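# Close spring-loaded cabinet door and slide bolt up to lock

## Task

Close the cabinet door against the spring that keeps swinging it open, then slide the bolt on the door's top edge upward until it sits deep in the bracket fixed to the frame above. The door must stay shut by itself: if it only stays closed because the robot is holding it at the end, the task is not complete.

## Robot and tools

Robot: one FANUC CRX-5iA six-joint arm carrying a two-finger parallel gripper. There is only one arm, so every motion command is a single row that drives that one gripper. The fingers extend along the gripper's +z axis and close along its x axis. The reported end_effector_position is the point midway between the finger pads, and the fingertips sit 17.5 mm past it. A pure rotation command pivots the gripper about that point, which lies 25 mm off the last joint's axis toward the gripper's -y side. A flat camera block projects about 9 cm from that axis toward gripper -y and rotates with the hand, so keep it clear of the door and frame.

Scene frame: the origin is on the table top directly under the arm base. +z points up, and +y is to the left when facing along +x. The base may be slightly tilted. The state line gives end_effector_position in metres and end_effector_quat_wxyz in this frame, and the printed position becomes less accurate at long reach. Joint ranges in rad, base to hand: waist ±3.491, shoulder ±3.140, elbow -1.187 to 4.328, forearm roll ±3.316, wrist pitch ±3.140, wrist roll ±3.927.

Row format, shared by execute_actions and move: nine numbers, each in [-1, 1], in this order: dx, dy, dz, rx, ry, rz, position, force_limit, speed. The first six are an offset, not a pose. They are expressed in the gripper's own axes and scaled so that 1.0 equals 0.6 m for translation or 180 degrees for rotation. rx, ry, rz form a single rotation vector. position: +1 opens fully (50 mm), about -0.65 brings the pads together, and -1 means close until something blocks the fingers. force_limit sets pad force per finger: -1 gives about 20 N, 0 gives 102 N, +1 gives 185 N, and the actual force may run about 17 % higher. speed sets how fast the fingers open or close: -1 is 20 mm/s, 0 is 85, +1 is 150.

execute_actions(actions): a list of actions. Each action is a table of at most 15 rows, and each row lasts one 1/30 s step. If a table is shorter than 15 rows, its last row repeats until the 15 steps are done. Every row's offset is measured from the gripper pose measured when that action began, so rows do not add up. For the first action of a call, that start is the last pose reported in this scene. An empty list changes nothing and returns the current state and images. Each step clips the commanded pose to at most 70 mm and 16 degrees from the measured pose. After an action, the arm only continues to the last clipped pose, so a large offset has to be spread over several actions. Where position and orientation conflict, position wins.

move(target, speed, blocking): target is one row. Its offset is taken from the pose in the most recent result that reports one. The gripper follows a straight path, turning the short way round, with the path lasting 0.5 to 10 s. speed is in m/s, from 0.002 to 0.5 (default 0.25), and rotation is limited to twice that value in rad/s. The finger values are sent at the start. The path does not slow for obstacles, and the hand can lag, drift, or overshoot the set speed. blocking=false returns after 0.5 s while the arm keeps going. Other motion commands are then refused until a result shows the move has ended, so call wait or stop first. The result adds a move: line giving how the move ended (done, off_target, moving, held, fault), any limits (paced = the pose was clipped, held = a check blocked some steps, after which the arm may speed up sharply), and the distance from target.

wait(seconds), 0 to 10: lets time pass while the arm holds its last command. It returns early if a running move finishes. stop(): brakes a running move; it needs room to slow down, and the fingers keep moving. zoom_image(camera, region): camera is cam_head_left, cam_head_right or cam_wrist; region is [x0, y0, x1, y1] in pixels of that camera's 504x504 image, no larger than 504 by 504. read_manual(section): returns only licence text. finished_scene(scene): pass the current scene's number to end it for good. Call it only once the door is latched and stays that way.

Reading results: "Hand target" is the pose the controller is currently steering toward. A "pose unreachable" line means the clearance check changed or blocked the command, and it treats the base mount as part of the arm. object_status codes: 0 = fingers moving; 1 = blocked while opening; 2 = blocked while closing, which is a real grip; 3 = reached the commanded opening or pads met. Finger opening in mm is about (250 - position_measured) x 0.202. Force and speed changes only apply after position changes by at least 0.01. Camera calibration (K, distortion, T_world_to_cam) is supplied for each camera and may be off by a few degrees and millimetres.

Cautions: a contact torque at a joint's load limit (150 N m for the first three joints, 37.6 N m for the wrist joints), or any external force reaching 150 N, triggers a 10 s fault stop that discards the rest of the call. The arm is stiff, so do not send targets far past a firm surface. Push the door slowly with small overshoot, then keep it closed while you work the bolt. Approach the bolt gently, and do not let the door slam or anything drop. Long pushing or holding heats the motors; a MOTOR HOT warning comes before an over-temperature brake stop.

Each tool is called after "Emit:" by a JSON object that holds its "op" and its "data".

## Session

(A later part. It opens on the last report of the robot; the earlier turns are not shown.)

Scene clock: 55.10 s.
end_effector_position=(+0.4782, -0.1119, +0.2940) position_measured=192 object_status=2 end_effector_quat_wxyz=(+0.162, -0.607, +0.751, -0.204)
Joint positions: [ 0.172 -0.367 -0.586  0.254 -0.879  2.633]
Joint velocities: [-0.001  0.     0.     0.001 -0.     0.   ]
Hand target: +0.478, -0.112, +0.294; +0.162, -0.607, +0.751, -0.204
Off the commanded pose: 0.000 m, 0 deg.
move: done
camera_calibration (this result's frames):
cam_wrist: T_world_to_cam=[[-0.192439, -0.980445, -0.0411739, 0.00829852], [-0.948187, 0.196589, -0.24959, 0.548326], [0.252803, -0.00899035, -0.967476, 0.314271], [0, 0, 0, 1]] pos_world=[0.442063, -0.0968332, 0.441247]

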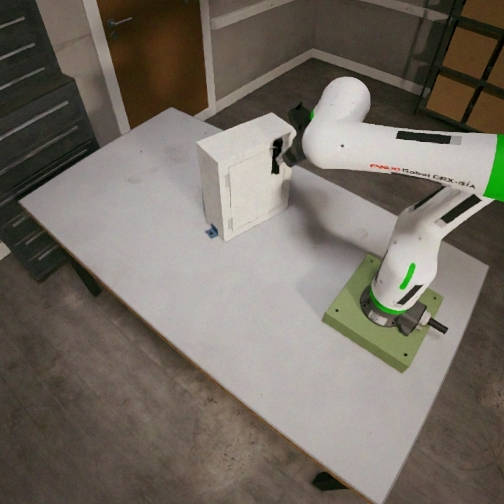

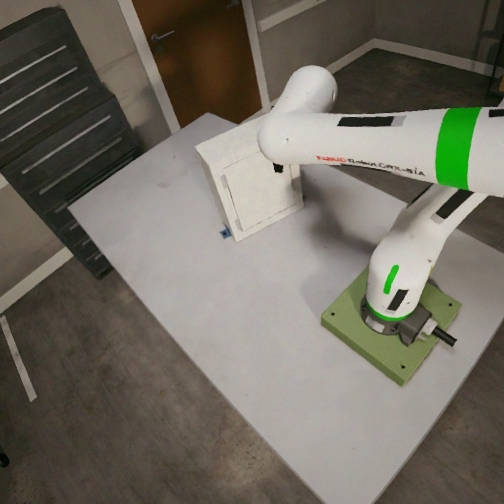

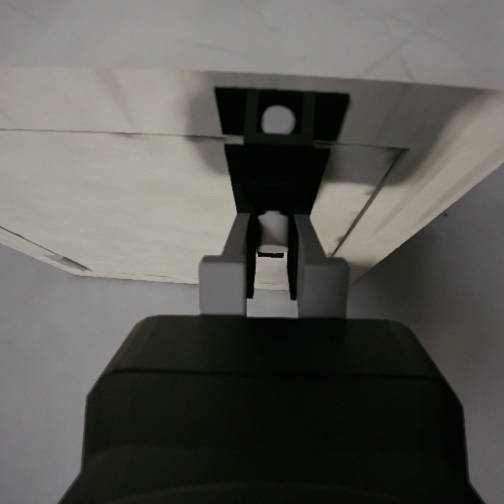

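Emit:
{"op": "move", "data": {"target": [0,-0.0033,-0.0058,0,0,0,-1,-0.6,0], "speed": 0.006}}

Emit:
{"op": "zoom_image", "data": {"camera": "cam_wrist", "region": [180, 60, 380, 260]}}

Scene clock: 56.40 s.
end_effector_position=(+0.4782, -0.1118, +0.2981) position_measured=192 object_status=2 end_effector_quat_wxyz=(+0.162, -0.607, +0.751, -0.204)
Joint positions: [ 0.172 -0.368 -0.577  0.252 -0.89   2.636]
Joint velocities: [-0.001 -0.001  0.001  0.001 -0.    -0.001]
Hand target: +0.478, -0.112, +0.298; +0.162, -0.607, +0.751, -0.204
Off the commanded pose: 0.000 m, 0 deg.
move: done
camera_calibration (this result's frames):
cam_wrist: T_world_to_cam=[[-0.192444, -0.980444, -0.0411758, 0.00847243], [-0.948183, 0.196594, -0.249598, 0.549292], [0.252811, -0.00899134, -0.967474, 0.318153], [0, 0, 0, 1]] pos_world=[0.442027, -0.0968202, 0.445256]

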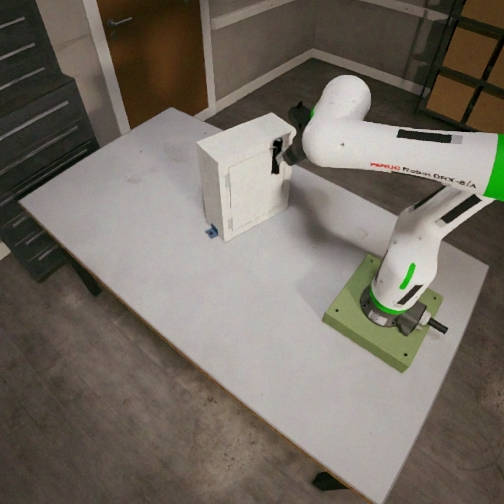

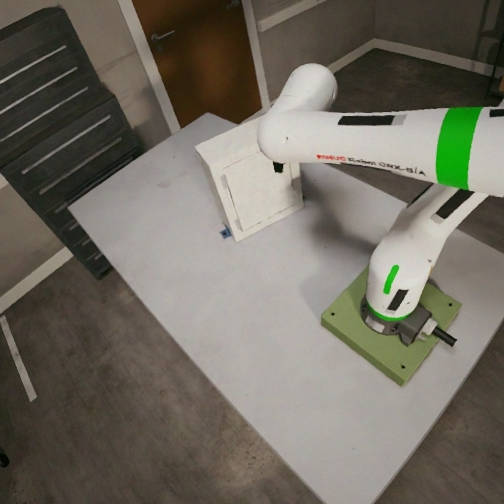

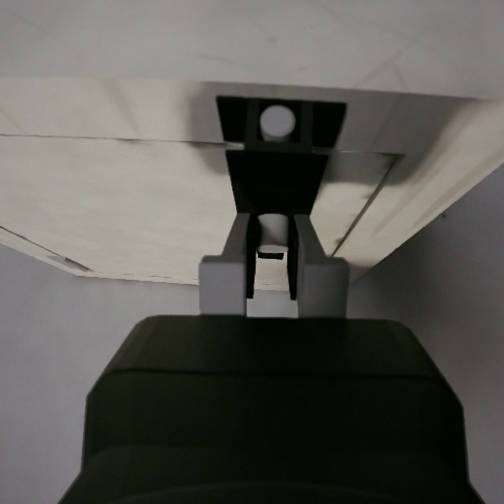

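Region (180, 60, 380, 260) of cam_wrist's 504x504 image, scaled by 2.520, with more detail than that image has.

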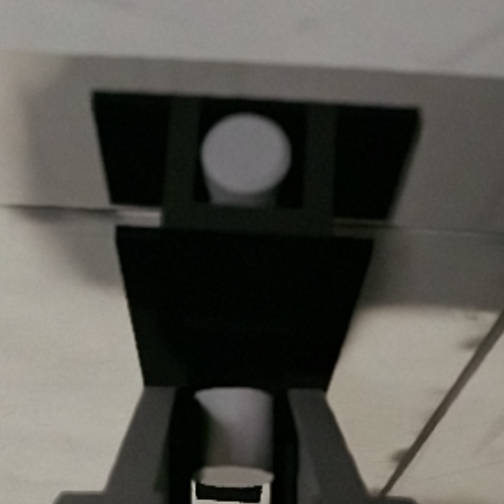

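Emit:
{"op": "execute_actions", "data": {"actions": []}}

Scene clock: 57.73 s.
end_effector_position=(+0.4782, -0.1118, +0.2981) position_measured=192 object_status=2 end_effector_quat_wxyz=(+0.162, -0.607, +0.751, -0.204)
Joint positions: [ 0.172 -0.368 -0.577  0.252 -0.89   2.636]
Joint velocities: [ 0.001 -0.     0.001  0.     0.    -0.   ]
Hand target: +0.478, -0.112, +0.298; +0.162, -0.607, +0.751, -0.204
Off the commanded pose: 0.000 m, 0 deg.
camera_calibration (this result's frames):
cam_wrist: T_world_to_cam=[[-0.192444, -0.980444, -0.0411765, 0.00847292], [-0.948183, 0.196594, -0.249599, 0.549293], [0.252813, -0.00899098, -0.967473, 0.318154], [0, 0, 0, 1]] pos_world=[0.442027, -0.0968202, 0.445257]

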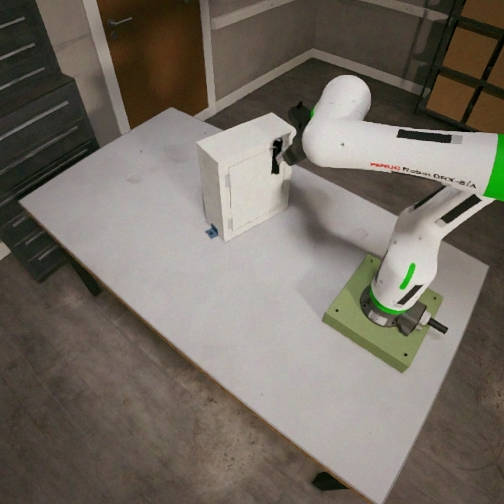

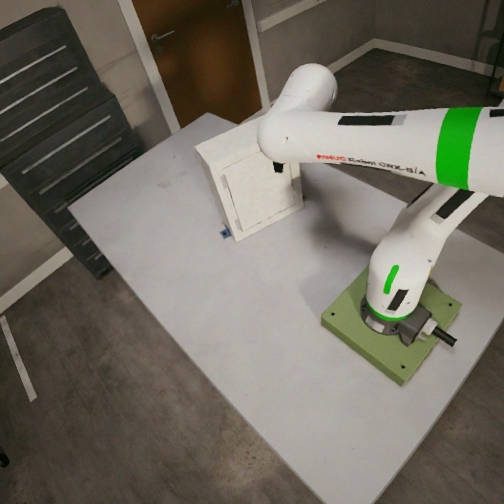

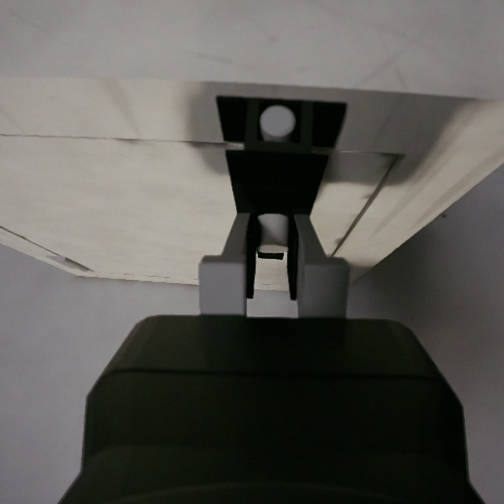

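Emit:
{"op": "execute_actions", "data": {"actions": [[[0,0,0,0,0,0,0.3,-0.6,0.5]],[[0,0,0,0,0,0,0.3,-0.6,0.5]]]}}

Emit:
{"op": "move", "data": {"target": [0,0.1,-0.09,0,0,0,0.3,-0.6,0.5], "speed": 0.08}}

Scene clock: 59.13 s.
end_effector_position=(+0.4782, -0.1118, +0.2981) position_measured=107 object_status=3 end_effector_quat_wxyz=(+0.162, -0.607, +0.751, -0.204)
Joint positions: [ 0.172 -0.369 -0.577  0.252 -0.89   2.636]
Joint velocities: [-0.001 -0.     0.001 -0.001 -0.     0.001]
Hand target: +0.478, -0.112, +0.298; +0.162, -0.607, +0.751, -0.204
Off the commanded pose: 0.000 m, 0 deg.
camera_calibration (this result's frames):
cam_wrist: T_world_to_cam=[[-0.192275, -0.980478, -0.0411446, 0.00842439], [-0.948194, 0.196422, -0.249694, 0.549318], [0.252901, -0.00899684, -0.96745, 0.318149], [0, 0, 0, 1]] pos_world=[0.44202, -0.0967762, 0.445301]

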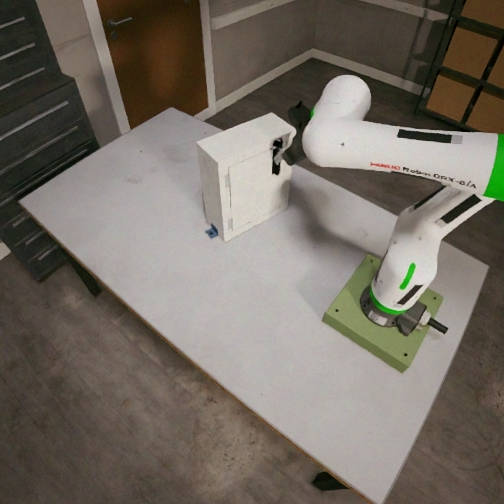

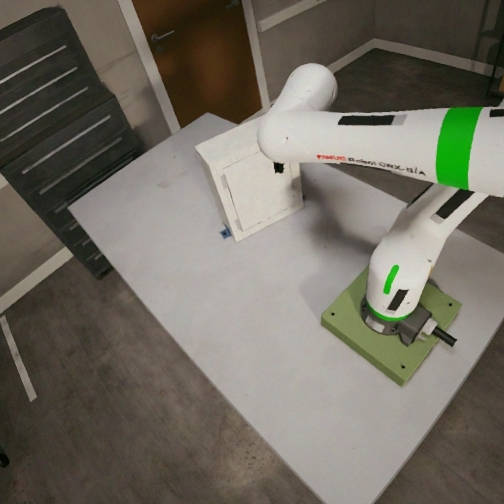

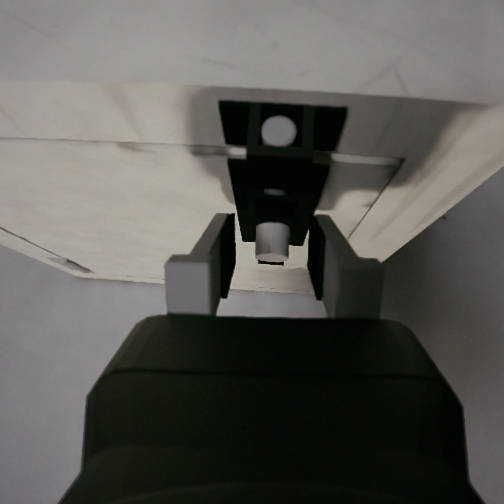

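Scene clock: 60.43 s.
end_effector_position=(+0.4008, -0.0949, +0.3149) position_measured=107 object_status=3 end_effector_quat_wxyz=(+0.162, -0.607, +0.751, -0.203)
Joint positions: [ 0.317 -0.628 -0.692  0.298 -1.067  2.517]
Joint velocities: [-0.002 -0.002 -0.     0.    -0.001 -0.001]
Hand target: +0.401, -0.095, +0.315; +0.162, -0.607, +0.751, -0.203
Off the commanded pose: 0.000 m, 0 deg.
move: done
camera_calibration (this result's frames):
cam_wrist: T_world_to_cam=[[-0.192354, -0.980438, -0.041727, 0.0110394], [-0.948203, 0.196647, -0.249483, 0.47677], [0.252808, -0.00842321, -0.96748, 0.354194], [0, 0, 0, 1]] pos_world=[0.364655, -0.0799486, 0.462082]

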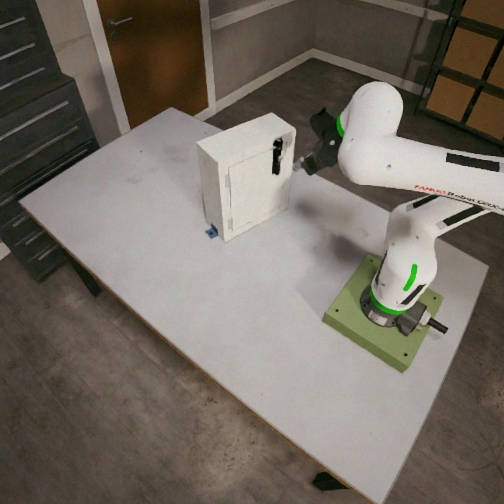

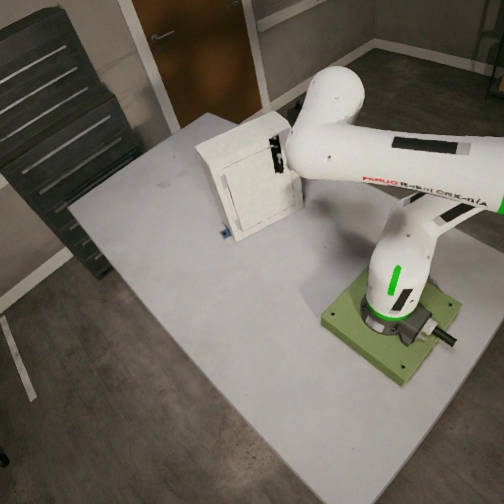

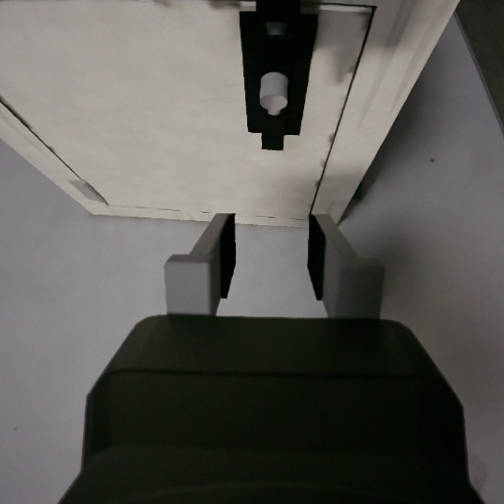

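Emit:
{"op": "zoom_image", "data": {"camera": "cam_head_left", "region": [230,110,320,200]}}

Region (230, 110, 320, 200) of cam_head_left's 504x504 image, scaled by 5.600, with more detail than that image has.

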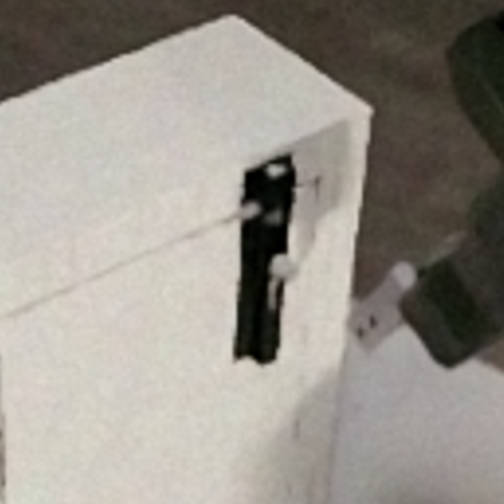

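Emit:
{"op": "finished_scene", "data": {"scene": 2}}

The scene is finished: the task was done.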